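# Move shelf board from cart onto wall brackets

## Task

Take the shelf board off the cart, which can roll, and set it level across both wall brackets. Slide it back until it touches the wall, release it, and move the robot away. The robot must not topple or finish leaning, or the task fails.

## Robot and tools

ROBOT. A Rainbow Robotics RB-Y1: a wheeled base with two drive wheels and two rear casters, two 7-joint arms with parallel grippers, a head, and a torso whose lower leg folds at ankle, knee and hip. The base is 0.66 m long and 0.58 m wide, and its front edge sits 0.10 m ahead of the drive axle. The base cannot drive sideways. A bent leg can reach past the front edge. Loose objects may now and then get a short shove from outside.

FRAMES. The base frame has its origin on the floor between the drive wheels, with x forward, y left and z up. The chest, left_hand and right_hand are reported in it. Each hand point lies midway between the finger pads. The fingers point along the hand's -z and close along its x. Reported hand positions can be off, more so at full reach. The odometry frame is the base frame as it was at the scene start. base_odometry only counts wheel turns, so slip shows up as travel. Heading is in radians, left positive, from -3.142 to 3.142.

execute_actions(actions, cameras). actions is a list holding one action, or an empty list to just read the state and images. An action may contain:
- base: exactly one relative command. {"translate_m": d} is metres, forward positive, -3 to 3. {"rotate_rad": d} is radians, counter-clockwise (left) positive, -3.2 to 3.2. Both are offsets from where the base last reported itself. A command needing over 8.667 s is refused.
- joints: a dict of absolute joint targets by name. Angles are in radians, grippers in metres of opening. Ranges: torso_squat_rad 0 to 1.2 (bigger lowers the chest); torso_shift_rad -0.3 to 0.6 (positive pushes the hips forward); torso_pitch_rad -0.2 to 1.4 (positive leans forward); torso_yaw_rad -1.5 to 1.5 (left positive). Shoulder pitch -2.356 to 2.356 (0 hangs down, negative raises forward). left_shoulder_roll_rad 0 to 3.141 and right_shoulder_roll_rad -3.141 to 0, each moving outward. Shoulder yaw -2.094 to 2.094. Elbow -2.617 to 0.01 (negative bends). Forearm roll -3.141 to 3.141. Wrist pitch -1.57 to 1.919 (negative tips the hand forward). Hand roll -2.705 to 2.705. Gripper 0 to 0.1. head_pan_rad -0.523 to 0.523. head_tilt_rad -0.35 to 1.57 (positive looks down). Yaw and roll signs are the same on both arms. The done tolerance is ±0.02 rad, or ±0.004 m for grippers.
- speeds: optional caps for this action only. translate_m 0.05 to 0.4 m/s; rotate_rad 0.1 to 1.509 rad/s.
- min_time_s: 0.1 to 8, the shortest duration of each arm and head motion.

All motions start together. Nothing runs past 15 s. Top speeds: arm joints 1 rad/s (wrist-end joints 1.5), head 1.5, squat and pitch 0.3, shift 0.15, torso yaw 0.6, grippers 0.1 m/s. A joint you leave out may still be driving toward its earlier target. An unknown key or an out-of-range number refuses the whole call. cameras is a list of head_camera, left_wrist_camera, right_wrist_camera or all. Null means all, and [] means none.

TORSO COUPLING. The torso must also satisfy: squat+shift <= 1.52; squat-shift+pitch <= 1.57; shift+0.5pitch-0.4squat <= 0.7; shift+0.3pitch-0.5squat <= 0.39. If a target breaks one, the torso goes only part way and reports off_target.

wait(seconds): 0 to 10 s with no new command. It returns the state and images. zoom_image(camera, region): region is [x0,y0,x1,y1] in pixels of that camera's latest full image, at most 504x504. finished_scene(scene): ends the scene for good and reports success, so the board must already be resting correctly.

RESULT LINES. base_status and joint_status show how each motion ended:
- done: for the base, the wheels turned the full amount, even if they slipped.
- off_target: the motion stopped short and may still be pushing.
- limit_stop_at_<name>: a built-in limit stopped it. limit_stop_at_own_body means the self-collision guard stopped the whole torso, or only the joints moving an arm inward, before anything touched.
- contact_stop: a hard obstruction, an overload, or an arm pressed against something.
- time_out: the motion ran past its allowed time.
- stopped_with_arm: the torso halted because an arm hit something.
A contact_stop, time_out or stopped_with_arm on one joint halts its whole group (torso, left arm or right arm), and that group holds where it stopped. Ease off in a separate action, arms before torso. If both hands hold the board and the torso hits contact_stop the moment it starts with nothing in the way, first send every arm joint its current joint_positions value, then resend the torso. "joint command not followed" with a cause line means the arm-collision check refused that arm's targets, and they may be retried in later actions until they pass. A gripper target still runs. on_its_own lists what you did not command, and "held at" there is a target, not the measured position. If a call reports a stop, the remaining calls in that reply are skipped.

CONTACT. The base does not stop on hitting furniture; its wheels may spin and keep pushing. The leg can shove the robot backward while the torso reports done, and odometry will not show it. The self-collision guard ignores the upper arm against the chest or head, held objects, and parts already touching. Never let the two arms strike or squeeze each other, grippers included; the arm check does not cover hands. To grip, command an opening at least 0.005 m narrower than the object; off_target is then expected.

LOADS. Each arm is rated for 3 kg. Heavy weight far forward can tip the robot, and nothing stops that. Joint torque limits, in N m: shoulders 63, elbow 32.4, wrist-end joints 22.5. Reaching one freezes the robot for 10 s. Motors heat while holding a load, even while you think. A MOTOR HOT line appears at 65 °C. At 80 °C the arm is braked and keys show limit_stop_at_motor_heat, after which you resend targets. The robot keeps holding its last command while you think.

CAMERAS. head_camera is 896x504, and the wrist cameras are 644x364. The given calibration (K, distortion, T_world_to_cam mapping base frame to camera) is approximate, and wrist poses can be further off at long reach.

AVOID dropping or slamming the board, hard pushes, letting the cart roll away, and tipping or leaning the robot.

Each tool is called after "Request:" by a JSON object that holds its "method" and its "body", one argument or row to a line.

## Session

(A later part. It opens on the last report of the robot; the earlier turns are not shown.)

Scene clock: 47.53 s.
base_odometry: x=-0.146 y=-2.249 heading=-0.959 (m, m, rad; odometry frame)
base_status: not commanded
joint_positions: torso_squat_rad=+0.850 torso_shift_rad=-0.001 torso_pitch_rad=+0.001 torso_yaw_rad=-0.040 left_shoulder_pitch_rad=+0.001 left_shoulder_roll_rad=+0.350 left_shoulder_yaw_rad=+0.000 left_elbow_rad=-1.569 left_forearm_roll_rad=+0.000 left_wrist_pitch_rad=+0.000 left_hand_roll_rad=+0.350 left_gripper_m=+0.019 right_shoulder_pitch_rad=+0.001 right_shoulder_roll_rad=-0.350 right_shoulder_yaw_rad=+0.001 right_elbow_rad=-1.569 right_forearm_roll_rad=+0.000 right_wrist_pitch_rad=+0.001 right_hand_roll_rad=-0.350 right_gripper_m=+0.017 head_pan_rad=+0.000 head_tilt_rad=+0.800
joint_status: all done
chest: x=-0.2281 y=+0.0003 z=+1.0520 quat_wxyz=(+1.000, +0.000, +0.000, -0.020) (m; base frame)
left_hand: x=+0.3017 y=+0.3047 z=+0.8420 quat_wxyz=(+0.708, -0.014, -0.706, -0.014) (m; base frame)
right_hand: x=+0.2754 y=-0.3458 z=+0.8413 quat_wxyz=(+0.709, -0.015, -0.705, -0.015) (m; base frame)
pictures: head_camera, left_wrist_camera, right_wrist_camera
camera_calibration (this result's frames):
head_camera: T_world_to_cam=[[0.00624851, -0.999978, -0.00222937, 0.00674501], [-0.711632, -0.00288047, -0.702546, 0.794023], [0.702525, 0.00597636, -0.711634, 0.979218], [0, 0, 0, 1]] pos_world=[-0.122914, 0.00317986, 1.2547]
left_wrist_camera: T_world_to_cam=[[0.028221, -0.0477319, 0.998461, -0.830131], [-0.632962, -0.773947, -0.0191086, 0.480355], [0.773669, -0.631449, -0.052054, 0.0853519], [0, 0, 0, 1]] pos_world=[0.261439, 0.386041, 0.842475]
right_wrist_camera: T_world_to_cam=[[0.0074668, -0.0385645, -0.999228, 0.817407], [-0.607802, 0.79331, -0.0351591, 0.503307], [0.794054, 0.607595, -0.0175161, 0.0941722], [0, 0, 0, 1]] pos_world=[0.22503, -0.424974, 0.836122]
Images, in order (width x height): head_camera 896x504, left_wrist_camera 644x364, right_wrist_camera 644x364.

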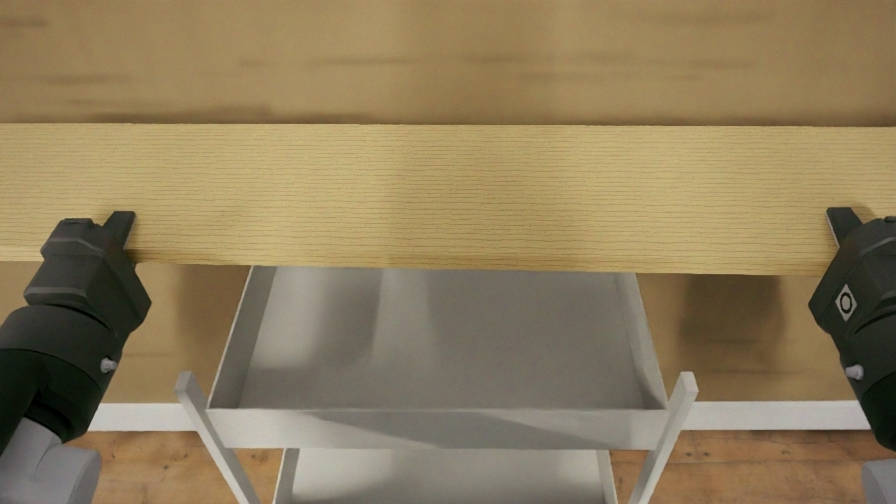

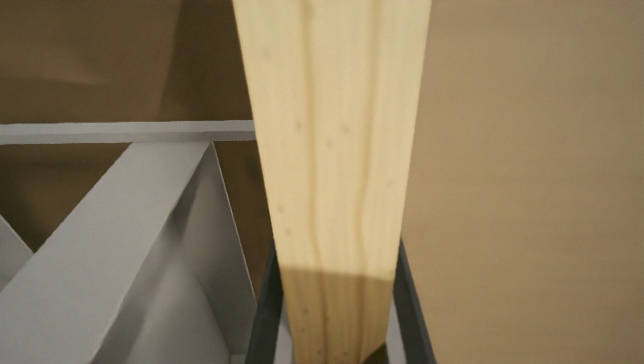

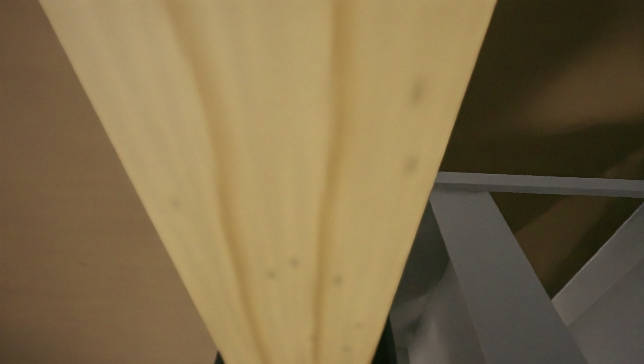

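Request:
{"method": "execute_actions", "body": {
  "actions": [
    {"base":{"translate_m":-0.8},"joints":{"torso_squat_rad":0.72,"head_tilt_rad":0.4}}
  ],
  "cameras": []
}}

Request:
{"method": "execute_actions", "body": {
  "actions": [
    {"base":{"rotate_rad":1.571}}
  ],
  "cameras": []
}}

Request:
{"method": "execute_actions", "body": {
  "actions": [
    {"base":{"translate_m":1.54}}
  ],
  "cameras": []
}}

Request:
{"method": "execute_actions", "body": {
  "actions": [
    {"base":{"translate_m":1.54}}
  ],
  "cameras": []
}}

Request:
{"method": "execute_actions", "body": {
  "actions": [
    {"base":{"rotate_rad":-1.571}}
  ]
}}

Scene clock: 51.63 s.
base_odometry: x=-0.606 y=-1.594 heading=-0.961 (m, m, rad; odometry frame)
base_status: done
joint_positions: torso_squat_rad=+0.720 torso_shift_rad=-0.001 torso_pitch_rad=+0.000 torso_yaw_rad=-0.040 left_shoulder_pitch_rad=+0.001 left_shoulder_roll_rad=+0.350 left_shoulder_yaw_rad=+0.000 left_elbow_rad=-1.569 left_forearm_roll_rad=+0.000 left_wrist_pitch_rad=+0.000 left_hand_roll_rad=+0.350 left_gripper_m=+0.019 right_shoulder_pitch_rad=+0.002 right_shoulder_roll_rad=-0.350 right_shoulder_yaw_rad=+0.001 right_elbow_rad=-1.568 right_forearm_roll_rad=+0.000 right_wrist_pitch_rad=+0.001 right_hand_roll_rad=-0.350 right_gripper_m=+0.017 head_pan_rad=+0.000 head_tilt_rad=+0.400
joint_status: all done
chest: x=-0.2282 y=+0.0003 z=+1.1162 quat_wxyz=(+1.000, +0.000, +0.000, -0.020) (m; base frame)
left_hand: x=+0.3015 y=+0.3048 z=+0.9062 quat_wxyz=(+0.708, -0.014, -0.706, -0.014) (m; base frame)
right_hand: x=+0.2753 y=-0.3458 z=+0.9056 quat_wxyz=(+0.709, -0.014, -0.705, -0.014) (m; base frame)
pictures: none
No camera images: the call's "cameras" was empty. Leave "cameras" out to get every camera's image.

Scene clock: 55.63 s.
base_odometry: x=-0.606 y=-1.594 heading=+0.610 (m, m, rad; odometry frame)
base_status: done
joint_positions: torso_squat_rad=+0.720 torso_shift_rad=-0.001 torso_pitch_rad=+0.000 torso_yaw_rad=-0.040 left_shoulder_pitch_rad=+0.001 left_shoulder_roll_rad=+0.350 left_shoulder_yaw_rad=+0.000 left_elbow_rad=-1.569 left_forearm_roll_rad=+0.000 left_wrist_pitch_rad=+0.000 left_hand_roll_rad=+0.350 left_gripper_m=+0.019 right_shoulder_pitch_rad=+0.002 right_shoulder_roll_rad=-0.350 right_shoulder_yaw_rad=+0.001 right_elbow_rad=-1.568 right_forearm_roll_rad=+0.000 right_wrist_pitch_rad=+0.001 right_hand_roll_rad=-0.350 right_gripper_m=+0.017 head_pan_rad=+0.000 head_tilt_rad=+0.400
joint_status: not commanded
chest: x=-0.2282 y=+0.0003 z=+1.1162 quat_wxyz=(+1.000, +0.000, +0.000, -0.020) (m; base frame)
left_hand: x=+0.3015 y=+0.3048 z=+0.9062 quat_wxyz=(+0.708, -0.014, -0.706, -0.014) (m; base frame)
right_hand: x=+0.2753 y=-0.3458 z=+0.9056 quat_wxyz=(+0.709, -0.014, -0.705, -0.014) (m; base frame)
pictures: none
No camera images: the call's "cameras" was empty. Leave "cameras" out to get every camera's image.

Scene clock: 61.00 s.
base_odometry: x=+0.656 y=-0.711 heading=+0.611 (m, m, rad; odometry frame)
base_status: done
joint_positions: torso_squat_rad=+0.720 torso_shift_rad=-0.001 torso_pitch_rad=+0.001 torso_yaw_rad=-0.040 left_shoulder_pitch_rad=+0.001 left_shoulder_roll_rad=+0.350 left_shoulder_yaw_rad=+0.000 left_elbow_rad=-1.569 left_forearm_roll_rad=+0.000 left_wrist_pitch_rad=+0.000 left_hand_roll_rad=+0.350 left_gripper_m=+0.019 right_shoulder_pitch_rad=+0.002 right_shoulder_roll_rad=-0.350 right_shoulder_yaw_rad=+0.001 right_elbow_rad=-1.568 right_forearm_roll_rad=+0.000 right_wrist_pitch_rad=+0.001 right_hand_roll_rad=-0.350 right_gripper_m=+0.017 head_pan_rad=+0.000 head_tilt_rad=+0.400
joint_status: not commanded
chest: x=-0.2282 y=+0.0003 z=+1.1162 quat_wxyz=(+1.000, +0.000, +0.000, -0.020) (m; base frame)
left_hand: x=+0.3016 y=+0.3048 z=+0.9061 quat_wxyz=(+0.708, -0.014, -0.706, -0.014) (m; base frame)
right_hand: x=+0.2753 y=-0.3458 z=+0.9055 quat_wxyz=(+0.709, -0.014, -0.705, -0.014) (m; base frame)
pictures: none
No camera images: the call's "cameras" was empty. Leave "cameras" out to get every camera's image.

Scene clock: 66.47 s.
base_odometry: x=+1.917 y=+0.173 heading=+0.612 (m, m, rad; odometry frame)
base_status: done
joint_positions: torso_squat_rad=+0.720 torso_shift_rad=-0.001 torso_pitch_rad=+0.001 torso_yaw_rad=-0.040 left_shoulder_pitch_rad=+0.001 left_shoulder_roll_rad=+0.350 left_shoulder_yaw_rad=+0.000 left_elbow_rad=-1.569 left_forearm_roll_rad=+0.000 left_wrist_pitch_rad=+0.000 left_hand_roll_rad=+0.350 left_gripper_m=+0.019 right_shoulder_pitch_rad=+0.002 right_shoulder_roll_rad=-0.350 right_shoulder_yaw_rad=+0.001 right_elbow_rad=-1.568 right_forearm_roll_rad=+0.000 right_wrist_pitch_rad=+0.001 right_hand_roll_rad=-0.350 right_gripper_m=+0.017 head_pan_rad=+0.000 head_tilt_rad=+0.400
joint_status: not commanded
chest: x=-0.2282 y=+0.0003 z=+1.1162 quat_wxyz=(+1.000, +0.000, +0.000, -0.020) (m; base frame)
left_hand: x=+0.3016 y=+0.3048 z=+0.9061 quat_wxyz=(+0.708, -0.014, -0.706, -0.014) (m; base frame)
right_hand: x=+0.2753 y=-0.3458 z=+0.9055 quat_wxyz=(+0.709, -0.014, -0.705, -0.015) (m; base frame)
pictures: none
No camera images: the call's "cameras" was empty. Leave "cameras" out to get every camera's image.

Scene clock: 70.47 s.
base_odometry: x=+1.917 y=+0.173 heading=-0.959 (m, m, rad; odometry frame)
base_status: done
joint_positions: torso_squat_rad=+0.720 torso_shift_rad=-0.001 torso_pitch_rad=+0.001 torso_yaw_rad=-0.040 left_shoulder_pitch_rad=+0.001 left_shoulder_roll_rad=+0.350 left_shoulder_yaw_rad=+0.000 left_elbow_rad=-1.569 left_forearm_roll_rad=+0.000 left_wrist_pitch_rad=+0.000 left_hand_roll_rad=+0.350 left_gripper_m=+0.019 right_shoulder_pitch_rad=+0.002 right_shoulder_roll_rad=-0.350 right_shoulder_yaw_rad=+0.001 right_elbow_rad=-1.568 right_forearm_roll_rad=+0.000 right_wrist_pitch_rad=+0.001 right_hand_roll_rad=-0.350 right_gripper_m=+0.017 head_pan_rad=+0.000 head_tilt_rad=+0.400
joint_status: not commanded
chest: x=-0.2282 y=+0.0003 z=+1.1162 quat_wxyz=(+1.000, +0.000, +0.000, -0.020) (m; base frame)
left_hand: x=+0.3016 y=+0.3048 z=+0.9061 quat_wxyz=(+0.708, -0.014, -0.706, -0.014) (m; base frame)
right_hand: x=+0.2753 y=-0.3458 z=+0.9055 quat_wxyz=(+0.709, -0.014, -0.705, -0.014) (m; base frame)
pictures: head_camera, left_wrist_camera, right_wrist_camera
camera_calibration (this result's frames):
head_camera: T_world_to_cam=[[0.00359025, -0.999868, 0.0158451, -0.0174071], [-0.382147, -0.0160144, -0.923963, 1.19846], [0.924095, -0.00273789, -0.382154, 0.636981], [0, 0, 0, 1]] pos_world=[-0.130582, 0.00353171, 1.35103]
left_wrist_camera: T_world_to_cam=[[0.0285055, -0.0476704, 0.998456, -0.894248], [-0.632908, -0.773997, -0.0188845, 0.481328], [0.773702, -0.631393, -0.0522341, 0.0889771], [0, 0, 0, 1]] pos_world=[0.261286, 0.386097, 0.906605]
right_wrist_camera: T_world_to_cam=[[0.00725163, -0.0385467, -0.99923, 0.881591], [-0.607841, 0.793287, -0.0350133, 0.505315], [0.794026, 0.607627, -0.0176776, 0.0955052], [0, 0, 0, 1]] pos_world=[0.224925, -0.424909, 0.900294]
Images, in order (width x height): head_camera 896x504, left_wrist_camera 644x364, right_wrist_camera 644x364.

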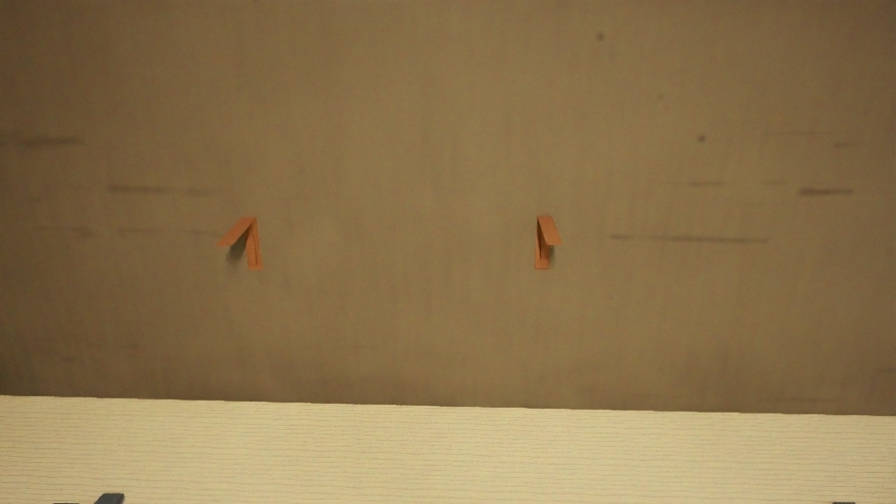

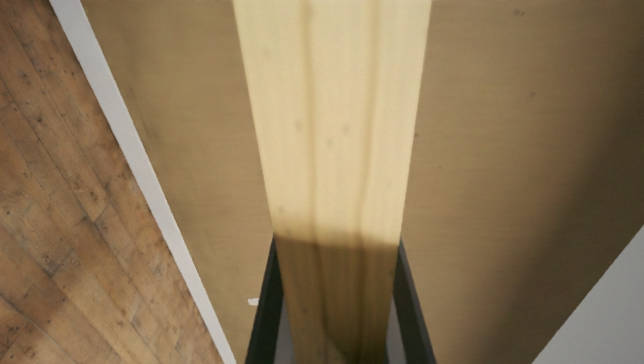

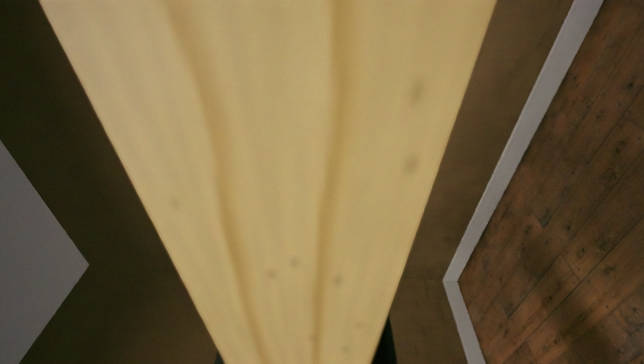

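Request:
{"method": "execute_actions", "body": {
  "actions": [
    {"base":{"rotate_rad":0.3},"joints":{"torso_yaw_rad":0}}
  ],
  "cameras": []
}}

Request:
{"method": "execute_actions", "body": {
  "actions": [
    {"base":{"translate_m":0.42}}
  ],
  "cameras": []
}}

Request:
{"method": "execute_actions", "body": {
  "actions": [
    {"base":{"rotate_rad":-0.3},"joints":{"head_tilt_rad":0.55}}
  ],
  "cameras": ["head_camera"]
}}

Scene clock: 72.70 s.
base_odometry: x=+1.917 y=+0.173 heading=-0.660 (m, m, rad; odometry frame)
base_status: done
joint_positions: torso_squat_rad=+0.720 torso_shift_rad=-0.001 torso_pitch_rad=+0.001 torso_yaw_rad=+0.000 left_shoulder_pitch_rad=+0.001 left_shoulder_roll_rad=+0.350 left_shoulder_yaw_rad=-0.001 left_elbow_rad=-1.569 left_forearm_roll_rad=+0.000 left_wrist_pitch_rad=+0.000 left_hand_roll_rad=+0.350 left_gripper_m=+0.019 right_shoulder_pitch_rad=+0.002 right_shoulder_roll_rad=-0.350 right_shoulder_yaw_rad=+0.001 right_elbow_rad=-1.568 right_forearm_roll_rad=+0.000 right_wrist_pitch_rad=+0.001 right_hand_roll_rad=-0.350 right_gripper_m=+0.017 head_pan_rad=+0.000 head_tilt_rad=+0.400
joint_status: all done
chest: x=-0.2282 y=+0.0003 z=+1.1162 quat_wxyz=(+1.000, +0.000, +0.000, +0.000) (m; base frame)
left_hand: x=+0.2889 y=+0.3257 z=+0.9061 quat_wxyz=(+0.708, +0.000, -0.706, +0.000) (m; base frame)
right_hand: x=+0.2887 y=-0.3253 z=+0.9055 quat_wxyz=(+0.709, +0.000, -0.705, +0.000) (m; base frame)
pictures: none
No camera images: the call's "cameras" was empty. Leave "cameras" out to get every camera's image.

Scene clock: 75.20 s.
base_odometry: x=+2.249 y=-0.085 heading=-0.662 (m, m, rad; odometry frame)
base_status: done
joint_positions: torso_squat_rad=+0.720 torso_shift_rad=-0.001 torso_pitch_rad=+0.001 torso_yaw_rad=+0.000 left_shoulder_pitch_rad=+0.001 left_shoulder_roll_rad=+0.350 left_shoulder_yaw_rad=-0.001 left_elbow_rad=-1.569 left_forearm_roll_rad=+0.000 left_wrist_pitch_rad=+0.000 left_hand_roll_rad=+0.350 left_gripper_m=+0.019 right_shoulder_pitch_rad=+0.002 right_shoulder_roll_rad=-0.350 right_shoulder_yaw_rad=+0.001 right_elbow_rad=-1.568 right_forearm_roll_rad=+0.000 right_wrist_pitch_rad=+0.001 right_hand_roll_rad=-0.350 right_gripper_m=+0.017 head_pan_rad=+0.000 head_tilt_rad=+0.400
joint_status: not commanded
chest: x=-0.2282 y=+0.0003 z=+1.1162 quat_wxyz=(+1.000, +0.000, +0.000, +0.000) (m; base frame)
left_hand: x=+0.2889 y=+0.3257 z=+0.9060 quat_wxyz=(+0.708, +0.000, -0.706, +0.000) (m; base frame)
right_hand: x=+0.2888 y=-0.3253 z=+0.9055 quat_wxyz=(+0.709, +0.000, -0.705, +0.000) (m; base frame)
pictures: none
No camera images: the call's "cameras" was empty. Leave "cameras" out to get every camera's image.

Scene clock: 77.20 s.
base_odometry: x=+2.249 y=-0.085 heading=-0.961 (m, m, rad; odometry frame)
base_status: done
joint_positions: torso_squat_rad=+0.720 torso_shift_rad=-0.001 torso_pitch_rad=+0.001 torso_yaw_rad=+0.000 left_shoulder_pitch_rad=+0.001 left_shoulder_roll_rad=+0.350 left_shoulder_yaw_rad=-0.001 left_elbow_rad=-1.569 left_forearm_roll_rad=+0.000 left_wrist_pitch_rad=+0.000 left_hand_roll_rad=+0.350 left_gripper_m=+0.019 right_shoulder_pitch_rad=+0.002 right_shoulder_roll_rad=-0.350 right_shoulder_yaw_rad=+0.001 right_elbow_rad=-1.568 right_forearm_roll_rad=+0.000 right_wrist_pitch_rad=+0.001 right_hand_roll_rad=-0.350 right_gripper_m=+0.017 head_pan_rad=+0.000 head_tilt_rad=+0.550
joint_status: all done
chest: x=-0.2282 y=+0.0003 z=+1.1162 quat_wxyz=(+1.000, +0.000, +0.000, +0.000) (m; base frame)
left_hand: x=+0.2889 y=+0.3257 z=+0.9060 quat_wxyz=(+0.708, +0.000, -0.706, +0.000) (m; base frame)
right_hand: x=+0.2888 y=-0.3253 z=+0.9055 quat_wxyz=(+0.709, +0.000, -0.705, +0.000) (m; base frame)
pictures: head_camera
camera_calibration (this result's frames):
head_camera: T_world_to_cam=[[0.045458, -0.998924, 0.00922554, 0.000835959], [-0.514972, -0.0313463, -0.856633, 1.0825], [0.856001, 0.0341899, -0.515843, 0.798875], [0, 0, 0, 1]] pos_world=[-0.126419, 0.00745382, 1.33939]
Images, in order (width x height): head_camera 896x504.

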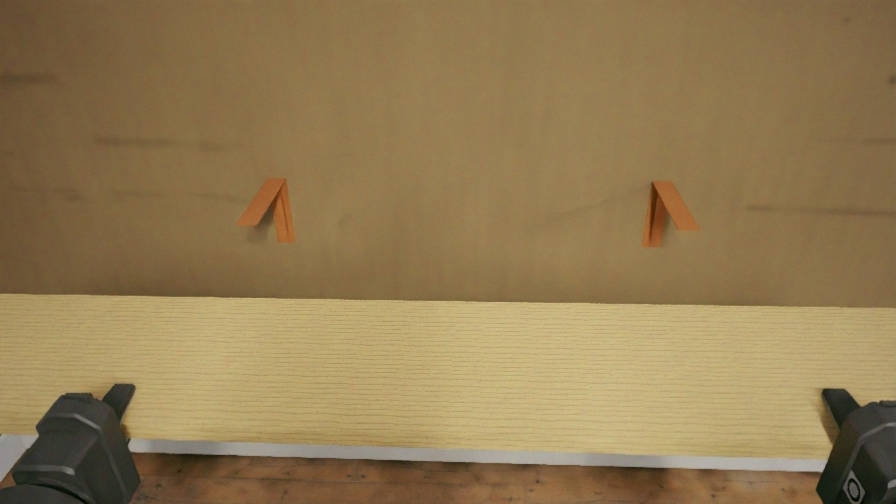

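Request:
{"method": "execute_actions", "body": {
  "actions": [
    {"base":{"translate_m":0.47},"joints":{"head_tilt_rad":0.75}}
  ],
  "cameras": []
}}

Request:
{"method": "execute_actions", "body": {
  "actions": [
    {"joints":{"torso_squat_rad":0.83}}
  ]
}}

Scene clock: 79.93 s.
base_odometry: x=+2.517 y=-0.471 heading=-0.962 (m, m, rad; odometry frame)
base_status: done
joint_positions: torso_squat_rad=+0.720 torso_shift_rad=-0.001 torso_pitch_rad=+0.001 torso_yaw_rad=+0.000 left_shoulder_pitch_rad=+0.001 left_shoulder_roll_rad=+0.350 left_shoulder_yaw_rad=-0.001 left_elbow_rad=-1.569 left_forearm_roll_rad=+0.000 left_wrist_pitch_rad=+0.000 left_hand_roll_rad=+0.350 left_gripper_m=+0.019 right_shoulder_pitch_rad=+0.002 right_shoulder_roll_rad=-0.350 right_shoulder_yaw_rad=+0.001 right_elbow_rad=-1.568 right_forearm_roll_rad=+0.000 right_wrist_pitch_rad=+0.001 right_hand_roll_rad=-0.350 right_gripper_m=+0.017 head_pan_rad=+0.000 head_tilt_rad=+0.750
joint_status: all done
chest: x=-0.2281 y=+0.0003 z=+1.1162 quat_wxyz=(+1.000, +0.000, +0.000, +0.000) (m; base frame)
left_hand: x=+0.2890 y=+0.3257 z=+0.9060 quat_wxyz=(+0.708, +0.000, -0.706, +0.000) (m; base frame)
right_hand: x=+0.2888 y=-0.3253 z=+0.9055 quat_wxyz=(+0.709, +0.000, -0.705, +0.000) (m; base frame)
pictures: none
No camera images: the call's "cameras" was empty. Leave "cameras" out to get every camera's image.

Scene clock: 81.07 s.
base_odometry: x=+2.517 y=-0.471 heading=-0.962 (m, m, rad; odometry frame)
base_status: not commanded
joint_positions: torso_squat_rad=+0.830 torso_shift_rad=-0.001 torso_pitch_rad=+0.000 torso_yaw_rad=+0.000 left_shoulder_pitch_rad=+0.001 left_shoulder_roll_rad=+0.350 left_shoulder_yaw_rad=-0.001 left_elbow_rad=-1.569 left_forearm_roll_rad=+0.000 left_wrist_pitch_rad=+0.000 left_hand_roll_rad=+0.350 left_gripper_m=+0.019 right_shoulder_pitch_rad=+0.002 right_shoulder_roll_rad=-0.350 right_shoulder_yaw_rad=+0.001 right_elbow_rad=-1.568 right_forearm_roll_rad=+0.000 right_wrist_pitch_rad=+0.001 right_hand_roll_rad=-0.350 right_gripper_m=+0.017 head_pan_rad=+0.000 head_tilt_rad=+0.750
joint_status: all done
chest: x=-0.2283 y=+0.0003 z=+1.0623 quat_wxyz=(+1.000, +0.000, +0.000, +0.000) (m; base frame)
left_hand: x=+0.2889 y=+0.3257 z=+0.8523 quat_wxyz=(+0.708, +0.000, -0.706, +0.000) (m; base frame)
right_hand: x=+0.2887 y=-0.3253 z=+0.8517 quat_wxyz=(+0.709, +0.000, -0.705, +0.000) (m; base frame)
pictures: head_camera, left_wrist_camera, right_wrist_camera
camera_calibration (this result's frames):
head_camera: T_world_to_cam=[[0.0463632, -0.998925, 0.000105646, 0.0130124], [-0.674699, -0.0313929, -0.737425, 0.852834], [0.736635, 0.0341181, -0.675429, 0.948076], [0, 0, 0, 1]] pos_world=[-0.123583, 0.00742481, 1.26926]
left_wrist_camera: T_world_to_cam=[[0.0303133, -0.0464411, 0.998461, -0.840057], [-0.601449, -0.798688, -0.0188891, 0.487433], [0.798336, -0.599951, -0.0521428, 0.0917428], [0, 0, 0, 1]] pos_world=[0.245389, 0.405335, 0.852755]
right_wrist_camera: T_world_to_cam=[[0.00899994, -0.038227, -0.999229, 0.828157], [-0.639093, 0.768326, -0.0351497, 0.496407], [0.769077, 0.638916, -0.0175157, 0.0887444], [0, 0, 0, 1]] pos_world=[0.241545, -0.406444, 0.846521]
Images, in order (width x height): head_camera 896x504, left_wrist_camera 644x364, right_wrist_camera 644x364.

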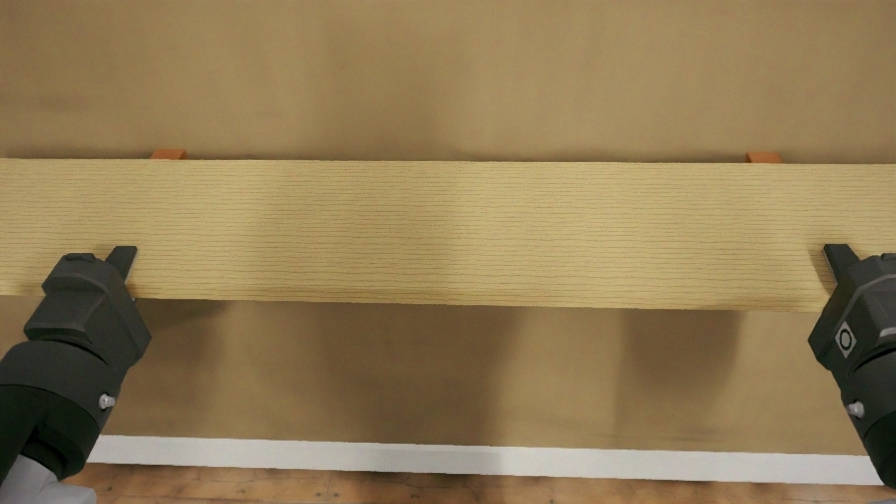

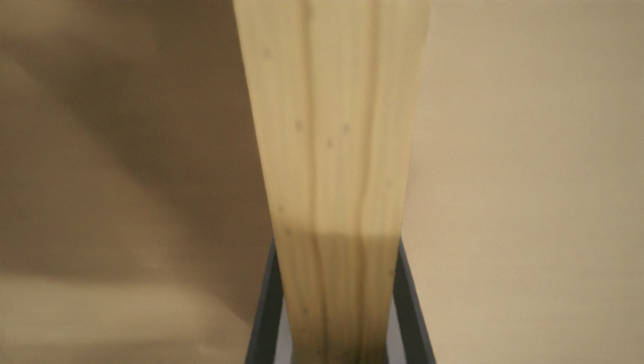

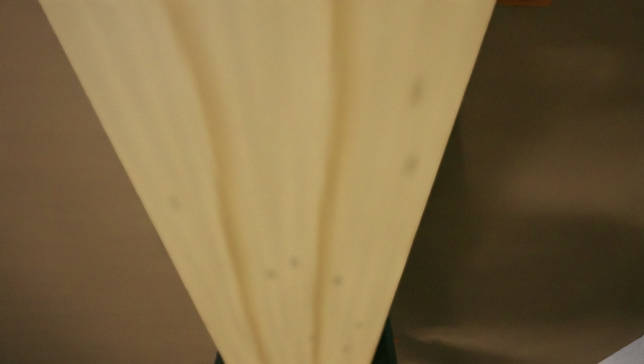

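Request:
{"method": "execute_actions", "body": {
  "actions": [
    {"joints":{"torso_squat_rad":0.855}}
  ],
  "cameras": ["head_camera"]
}}

Request:
{"method": "execute_actions", "body": {
  "actions": [
    {"joints":{"torso_squat_rad":0.88}}
  ],
  "cameras": ["head_camera"]
}}

Scene clock: 81.87 s.
base_odometry: x=+2.517 y=-0.471 heading=-0.962 (m, m, rad; odometry frame)
base_status: not commanded
joint_positions: torso_squat_rad=+0.855 torso_shift_rad=-0.001 torso_pitch_rad=+0.000 torso_yaw_rad=+0.000 left_shoulder_pitch_rad=+0.001 left_shoulder_roll_rad=+0.350 left_shoulder_yaw_rad=-0.001 left_elbow_rad=-1.569 left_forearm_roll_rad=+0.000 left_wrist_pitch_rad=+0.000 left_hand_roll_rad=+0.350 left_gripper_m=+0.019 right_shoulder_pitch_rad=+0.002 right_shoulder_roll_rad=-0.350 right_shoulder_yaw_rad=+0.001 right_elbow_rad=-1.568 right_forearm_roll_rad=+0.000 right_wrist_pitch_rad=+0.001 right_hand_roll_rad=-0.350 right_gripper_m=+0.017 head_pan_rad=+0.000 head_tilt_rad=+0.750
joint_status: all done
chest: x=-0.2283 y=+0.0003 z=+1.0493 quat_wxyz=(+1.000, +0.000, +0.000, +0.000) (m; base frame)
left_hand: x=+0.2889 y=+0.3257 z=+0.8392 quat_wxyz=(+0.708, +0.000, -0.706, +0.000) (m; base frame)
right_hand: x=+0.2887 y=-0.3254 z=+0.8387 quat_wxyz=(+0.709, +0.000, -0.705, +0.000) (m; base frame)
pictures: head_camera
camera_calibration (this result's frames):
head_camera: T_world_to_cam=[[0.0463633, -0.998925, 0.000105917, 0.0130066], [-0.674695, -0.0313929, -0.737429, 0.843219], [0.736639, 0.0341182, -0.675425, 0.939256], [0, 0, 0, 1]] pos_world=[-0.12358, 0.00741801, 1.25621]
Images, in order (width x height): head_camera 896x504.

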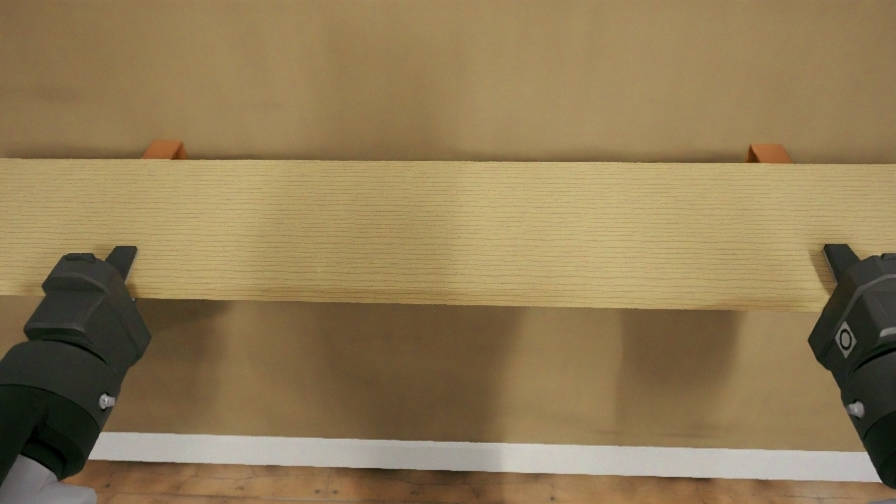

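Scene clock: 82.57 s.
base_odometry: x=+2.517 y=-0.471 heading=-0.962 (m, m, rad; odometry frame)
base_status: not commanded
joint_positions: torso_squat_rad=+0.880 torso_shift_rad=-0.001 torso_pitch_rad=+0.000 torso_yaw_rad=+0.000 left_shoulder_pitch_rad=+0.001 left_shoulder_roll_rad=+0.350 left_shoulder_yaw_rad=-0.001 left_elbow_rad=-1.569 left_forearm_roll_rad=+0.000 left_wrist_pitch_rad=+0.000 left_hand_roll_rad=+0.350 left_gripper_m=+0.019 right_shoulder_pitch_rad=+0.002 right_shoulder_roll_rad=-0.350 right_shoulder_yaw_rad=+0.001 right_elbow_rad=-1.568 right_forearm_roll_rad=+0.000 right_wrist_pitch_rad=+0.001 right_hand_roll_rad=-0.350 right_gripper_m=+0.017 head_pan_rad=+0.000 head_tilt_rad=+0.750
joint_status: all done
chest: x=-0.2283 y=+0.0003 z=+1.0359 quat_wxyz=(+1.000, +0.000, +0.000, +0.000) (m; base frame)
left_hand: x=+0.2889 y=+0.3257 z=+0.8259 quat_wxyz=(+0.708, +0.000, -0.706, +0.000) (m; base frame)
right_hand: x=+0.2887 y=-0.3254 z=+0.8253 quat_wxyz=(+0.709, +0.000, -0.705, +0.000) (m; base frame)
pictures: head_camera
camera_calibration (this result's frames):
head_camera: T_world_to_cam=[[0.0463633, -0.998925, 0.00010601, 0.0130006], [-0.674695, -0.031393, -0.737429, 0.833382], [0.736639, 0.0341181, -0.675425, 0.930235], [0, 0, 0, 1]] pos_world=[-0.123572, 0.00741116, 1.24286]
Images, in order (width x height): head_camera 896x504.

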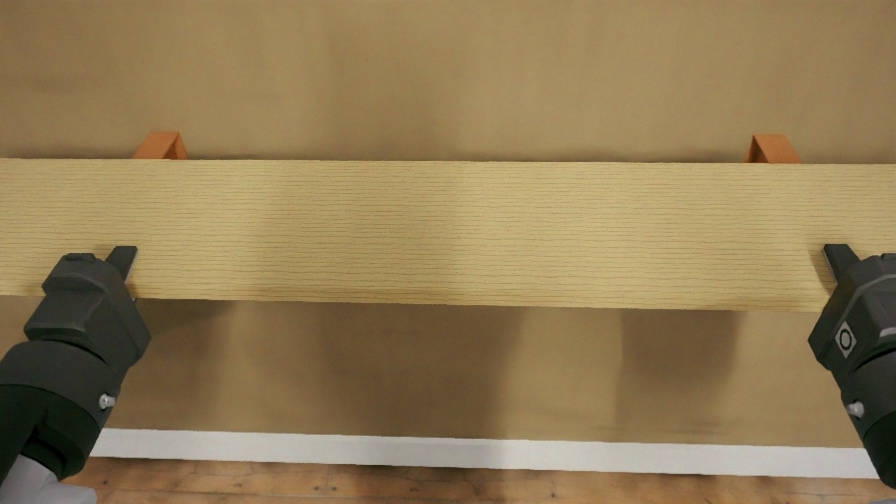

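Request:
{"method": "execute_actions", "body": {
  "actions": [
    {"base":{"translate_m":0.05}}
  ],
  "cameras": ["head_camera"]
}}

Request:
{"method": "execute_actions", "body": {
  "actions": [
    {"joints":{"torso_squat_rad":0.9}}
  ]
}}

Scene clock: 83.77 s.
base_odometry: x=+2.546 y=-0.512 heading=-0.963 (m, m, rad; odometry frame)
base_status: done
joint_positions: torso_squat_rad=+0.880 torso_shift_rad=-0.001 torso_pitch_rad=+0.001 torso_yaw_rad=+0.000 left_shoulder_pitch_rad=+0.001 left_shoulder_roll_rad=+0.350 left_shoulder_yaw_rad=-0.001 left_elbow_rad=-1.569 left_forearm_roll_rad=+0.000 left_wrist_pitch_rad=+0.000 left_hand_roll_rad=+0.350 left_gripper_m=+0.019 right_shoulder_pitch_rad=+0.002 right_shoulder_roll_rad=-0.350 right_shoulder_yaw_rad=+0.001 right_elbow_rad=-1.568 right_forearm_roll_rad=+0.000 right_wrist_pitch_rad=+0.001 right_hand_roll_rad=-0.350 right_gripper_m=+0.017 head_pan_rad=+0.000 head_tilt_rad=+0.750
joint_status: not commanded
chest: x=-0.2281 y=+0.0003 z=+1.0360 quat_wxyz=(+1.000, +0.000, +0.000, +0.000) (m; base frame)
left_hand: x=+0.2890 y=+0.3257 z=+0.8257 quat_wxyz=(+0.708, +0.000, -0.706, +0.000) (m; base frame)
right_hand: x=+0.2888 y=-0.3254 z=+0.8252 quat_wxyz=(+0.709, +0.000, -0.705, +0.000) (m; base frame)
pictures: head_camera
camera_calibration (this result's frames):
head_camera: T_world_to_cam=[[0.0463615, -0.998925, 0.0000905097, 0.0130086], [-0.67494, -0.0313917, -0.737205, 0.833224], [0.736415, 0.0341169, -0.67567, 0.930333], [0, 0, 0, 1]] pos_world=[-0.123338, 0.00741095, 1.24285]
Images, in order (width x height): head_camera 896x504.

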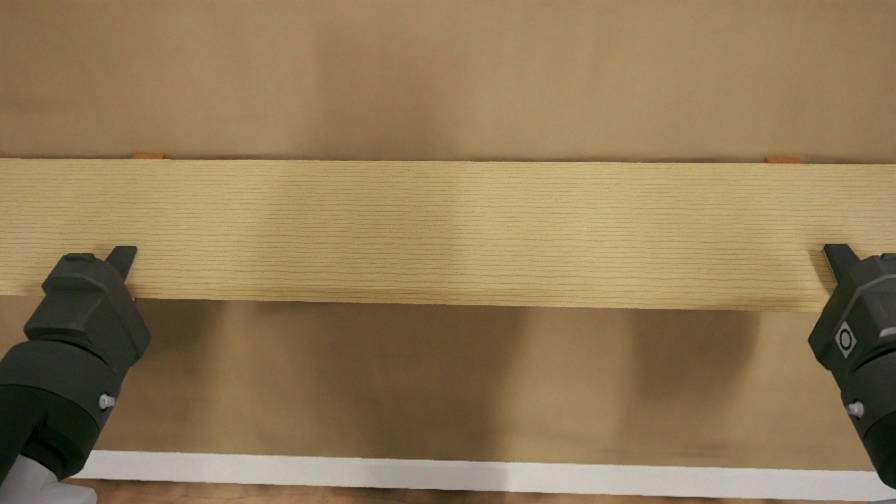

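Scene clock: 84.47 s.
base_odometry: x=+2.546 y=-0.512 heading=-0.963 (m, m, rad; odometry frame)
base_status: not commanded
joint_positions: torso_squat_rad=+0.900 torso_shift_rad=-0.001 torso_pitch_rad=+0.000 torso_yaw_rad=+0.000 left_shoulder_pitch_rad=+0.001 left_shoulder_roll_rad=+0.350 left_shoulder_yaw_rad=-0.001 left_elbow_rad=-1.569 left_forearm_roll_rad=+0.000 left_wrist_pitch_rad=+0.000 left_hand_roll_rad=+0.350 left_gripper_m=+0.019 right_shoulder_pitch_rad=+0.002 right_shoulder_roll_rad=-0.350 right_shoulder_yaw_rad=+0.001 right_elbow_rad=-1.568 right_forearm_roll_rad=+0.000 right_wrist_pitch_rad=+0.001 right_hand_roll_rad=-0.350 right_gripper_m=+0.017 head_pan_rad=+0.000 head_tilt_rad=+0.750
joint_status: all done
chest: x=-0.2282 y=+0.0003 z=+1.0251 quat_wxyz=(+1.000, +0.000, +0.000, +0.000) (m; base frame)
left_hand: x=+0.2889 y=+0.3257 z=+0.8150 quat_wxyz=(+0.708, +0.000, -0.706, +0.000) (m; base frame)
right_hand: x=+0.2888 y=-0.3254 z=+0.8145 quat_wxyz=(+0.709, +0.000, -0.705, +0.000) (m; base frame)
pictures: head_camera, left_wrist_camera, right_wrist_camera
camera_calibration (this result's frames):
head_camera: T_world_to_cam=[[0.0463617, -0.998925, 0.000105589, 0.0129957], [-0.674701, -0.0313919, -0.737423, 0.825359], [0.736633, 0.0341169, -0.675431, 0.922882], [0, 0, 0, 1]] pos_world=[-0.123558, 0.00740539, 1.23198]
left_wrist_camera: T_world_to_cam=[[0.0303124, -0.0464362, 0.998461, -0.802837], [-0.60145, -0.798687, -0.0188857, 0.48672], [0.798335, -0.599952, -0.0521392, 0.0897708], [0, 0, 0, 1]] pos_world=[0.245407, 0.405315, 0.815474]
right_wrist_camera: T_world_to_cam=[[0.00900502, -0.0382192, -0.999229, 0.79091], [-0.639092, 0.768327, -0.035147, 0.495125], [0.769077, 0.638916, -0.0175068, 0.088074], [0, 0, 0, 1]] pos_world=[0.241573, -0.406462, 0.809244]
Images, in order (width x height): head_camera 896x504, left_wrist_camera 644x364, right_wrist_camera 644x364.

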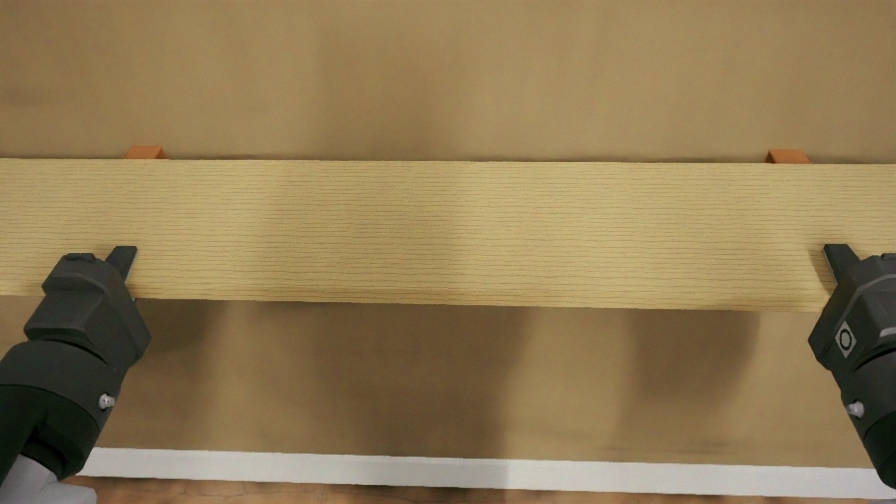

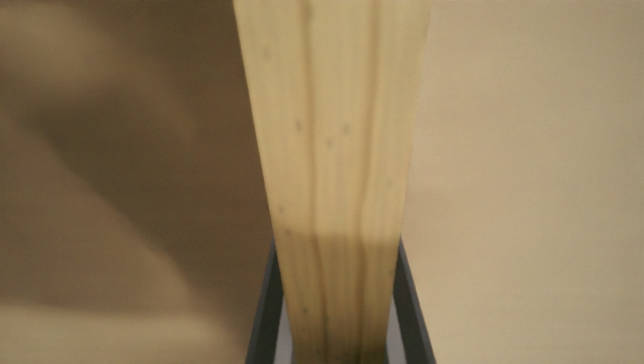

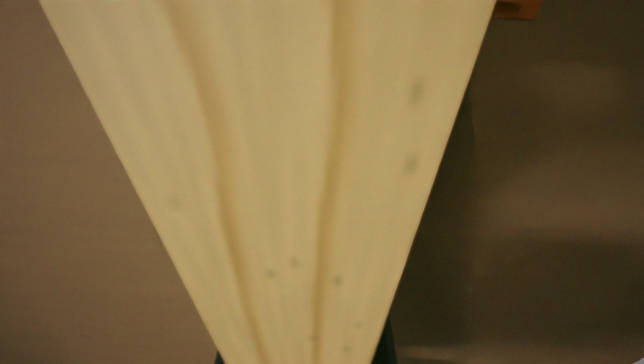

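Advancing a little more, then lowering again.

Request:
{"method": "execute_actions", "body": {
  "actions": [
    {"base":{"translate_m":0.035}}
  ],
  "cameras": []
}}

Request:
{"method": "execute_actions", "body": {
  "actions": [
    {"joints":{"torso_squat_rad":0.92}}
  ]
}}

Scene clock: 85.97 s.
base_odometry: x=+2.566 y=-0.541 heading=-0.964 (m, m, rad; odometry frame)
base_status: done
joint_positions: torso_squat_rad=+0.900 torso_shift_rad=-0.001 torso_pitch_rad=+0.000 torso_yaw_rad=+0.000 left_shoulder_pitch_rad=+0.001 left_shoulder_roll_rad=+0.350 left_shoulder_yaw_rad=-0.001 left_elbow_rad=-1.569 left_forearm_roll_rad=+0.000 left_wrist_pitch_rad=+0.000 left_hand_roll_rad=+0.350 left_gripper_m=+0.019 right_shoulder_pitch_rad=+0.002 right_shoulder_roll_rad=-0.350 right_shoulder_yaw_rad=+0.001 right_elbow_rad=-1.568 right_forearm_roll_rad=+0.000 right_wrist_pitch_rad=+0.001 right_hand_roll_rad=-0.350 right_gripper_m=+0.017 head_pan_rad=+0.000 head_tilt_rad=+0.750
joint_status: not commanded
chest: x=-0.2281 y=+0.0003 z=+1.0251 quat_wxyz=(+1.000, +0.000, +0.000, +0.000) (m; base frame)
left_hand: x=+0.2890 y=+0.3257 z=+0.8149 quat_wxyz=(+0.708, +0.000, -0.706, +0.000) (m; base frame)
right_hand: x=+0.2888 y=-0.3254 z=+0.8144 quat_wxyz=(+0.709, +0.000, -0.705, +0.000) (m; base frame)
pictures: none
No camera images: the call's "cameras" was empty. Leave "cameras" out to get every camera's image.

Scene clock: 86.80 s.
base_odometry: x=+2.566 y=-0.541 heading=-0.964 (m, m, rad; odometry frame)
base_status: not commanded
joint_positions: torso_squat_rad=+0.920 torso_shift_rad=-0.001 torso_pitch_rad=-0.001 torso_yaw_rad=+0.000 left_shoulder_pitch_rad=-0.001 left_shoulder_roll_rad=+0.350 left_shoulder_yaw_rad=+0.000 left_elbow_rad=-1.572 left_forearm_roll_rad=+0.000 left_wrist_pitch_rad=-0.001 left_hand_roll_rad=+0.350 left_gripper_m=+0.019 right_shoulder_pitch_rad=+0.002 right_shoulder_roll_rad=-0.350 right_shoulder_yaw_rad=+0.001 right_elbow_rad=-1.568 right_forearm_roll_rad=+0.000 right_wrist_pitch_rad=+0.001 right_hand_roll_rad=-0.350 right_gripper_m=+0.017 head_pan_rad=+0.000 head_tilt_rad=+0.750
joint_status: all done
chest: x=-0.2287 y=+0.0001 z=+1.0140 quat_wxyz=(+1.000, +0.000, +0.000, +0.000) (m; base frame)
left_hand: x=+0.2893 y=+0.3254 z=+0.8075 quat_wxyz=(+0.706, +0.000, -0.708, +0.000) (m; base frame)
right_hand: x=+0.2885 y=-0.3254 z=+0.8037 quat_wxyz=(+0.709, +0.000, -0.706, +0.000) (m; base frame)
pictures: head_camera, left_wrist_camera, right_wrist_camera
camera_calibration (this result's frames):
head_camera: T_world_to_cam=[[0.0464931, -0.998919, -0.000257842, 0.0132407], [-0.67397, -0.0311784, -0.7381, 0.817707], [0.737294, 0.0344904, -0.674691, 0.915134], [0, 0, 0, 1]] pos_world=[-0.124228, 0.00715787, 1.22099]
left_wrist_camera: T_world_to_cam=[[0.0228742, -0.0478537, 0.998592, -0.792823], [-0.602201, -0.79797, -0.0244453, 0.491076], [0.798016, -0.600795, -0.0470705, 0.0851561], [0, 0, 0, 1]] pos_world=[0.245906, 0.405085, 0.80772]
right_wrist_camera: T_world_to_cam=[[0.00990875, -0.0376828, -0.999241, 0.780074], [-0.63918, 0.768246, -0.0353099, 0.494736], [0.768993, 0.639044, -0.0164737, 0.0872825], [0, 0, 0, 1]] pos_world=[0.241376, -0.406461, 0.798389]
Images, in order (width x height): head_camera 896x504, left_wrist_camera 644x364, right_wrist_camera 644x364.

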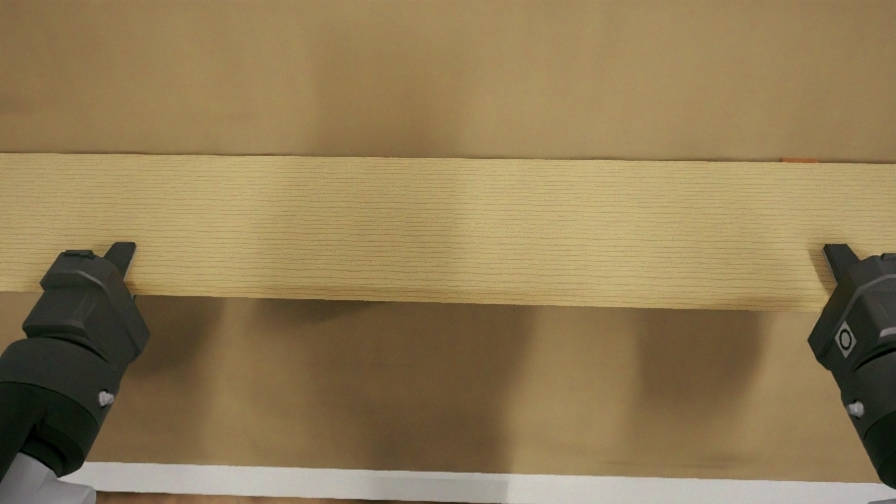

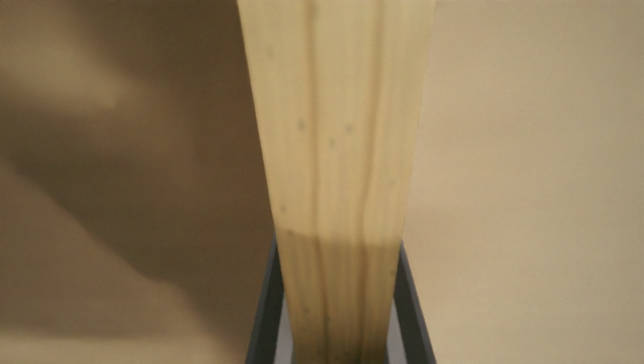

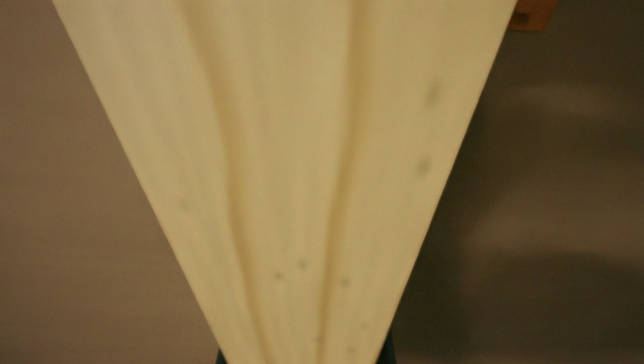

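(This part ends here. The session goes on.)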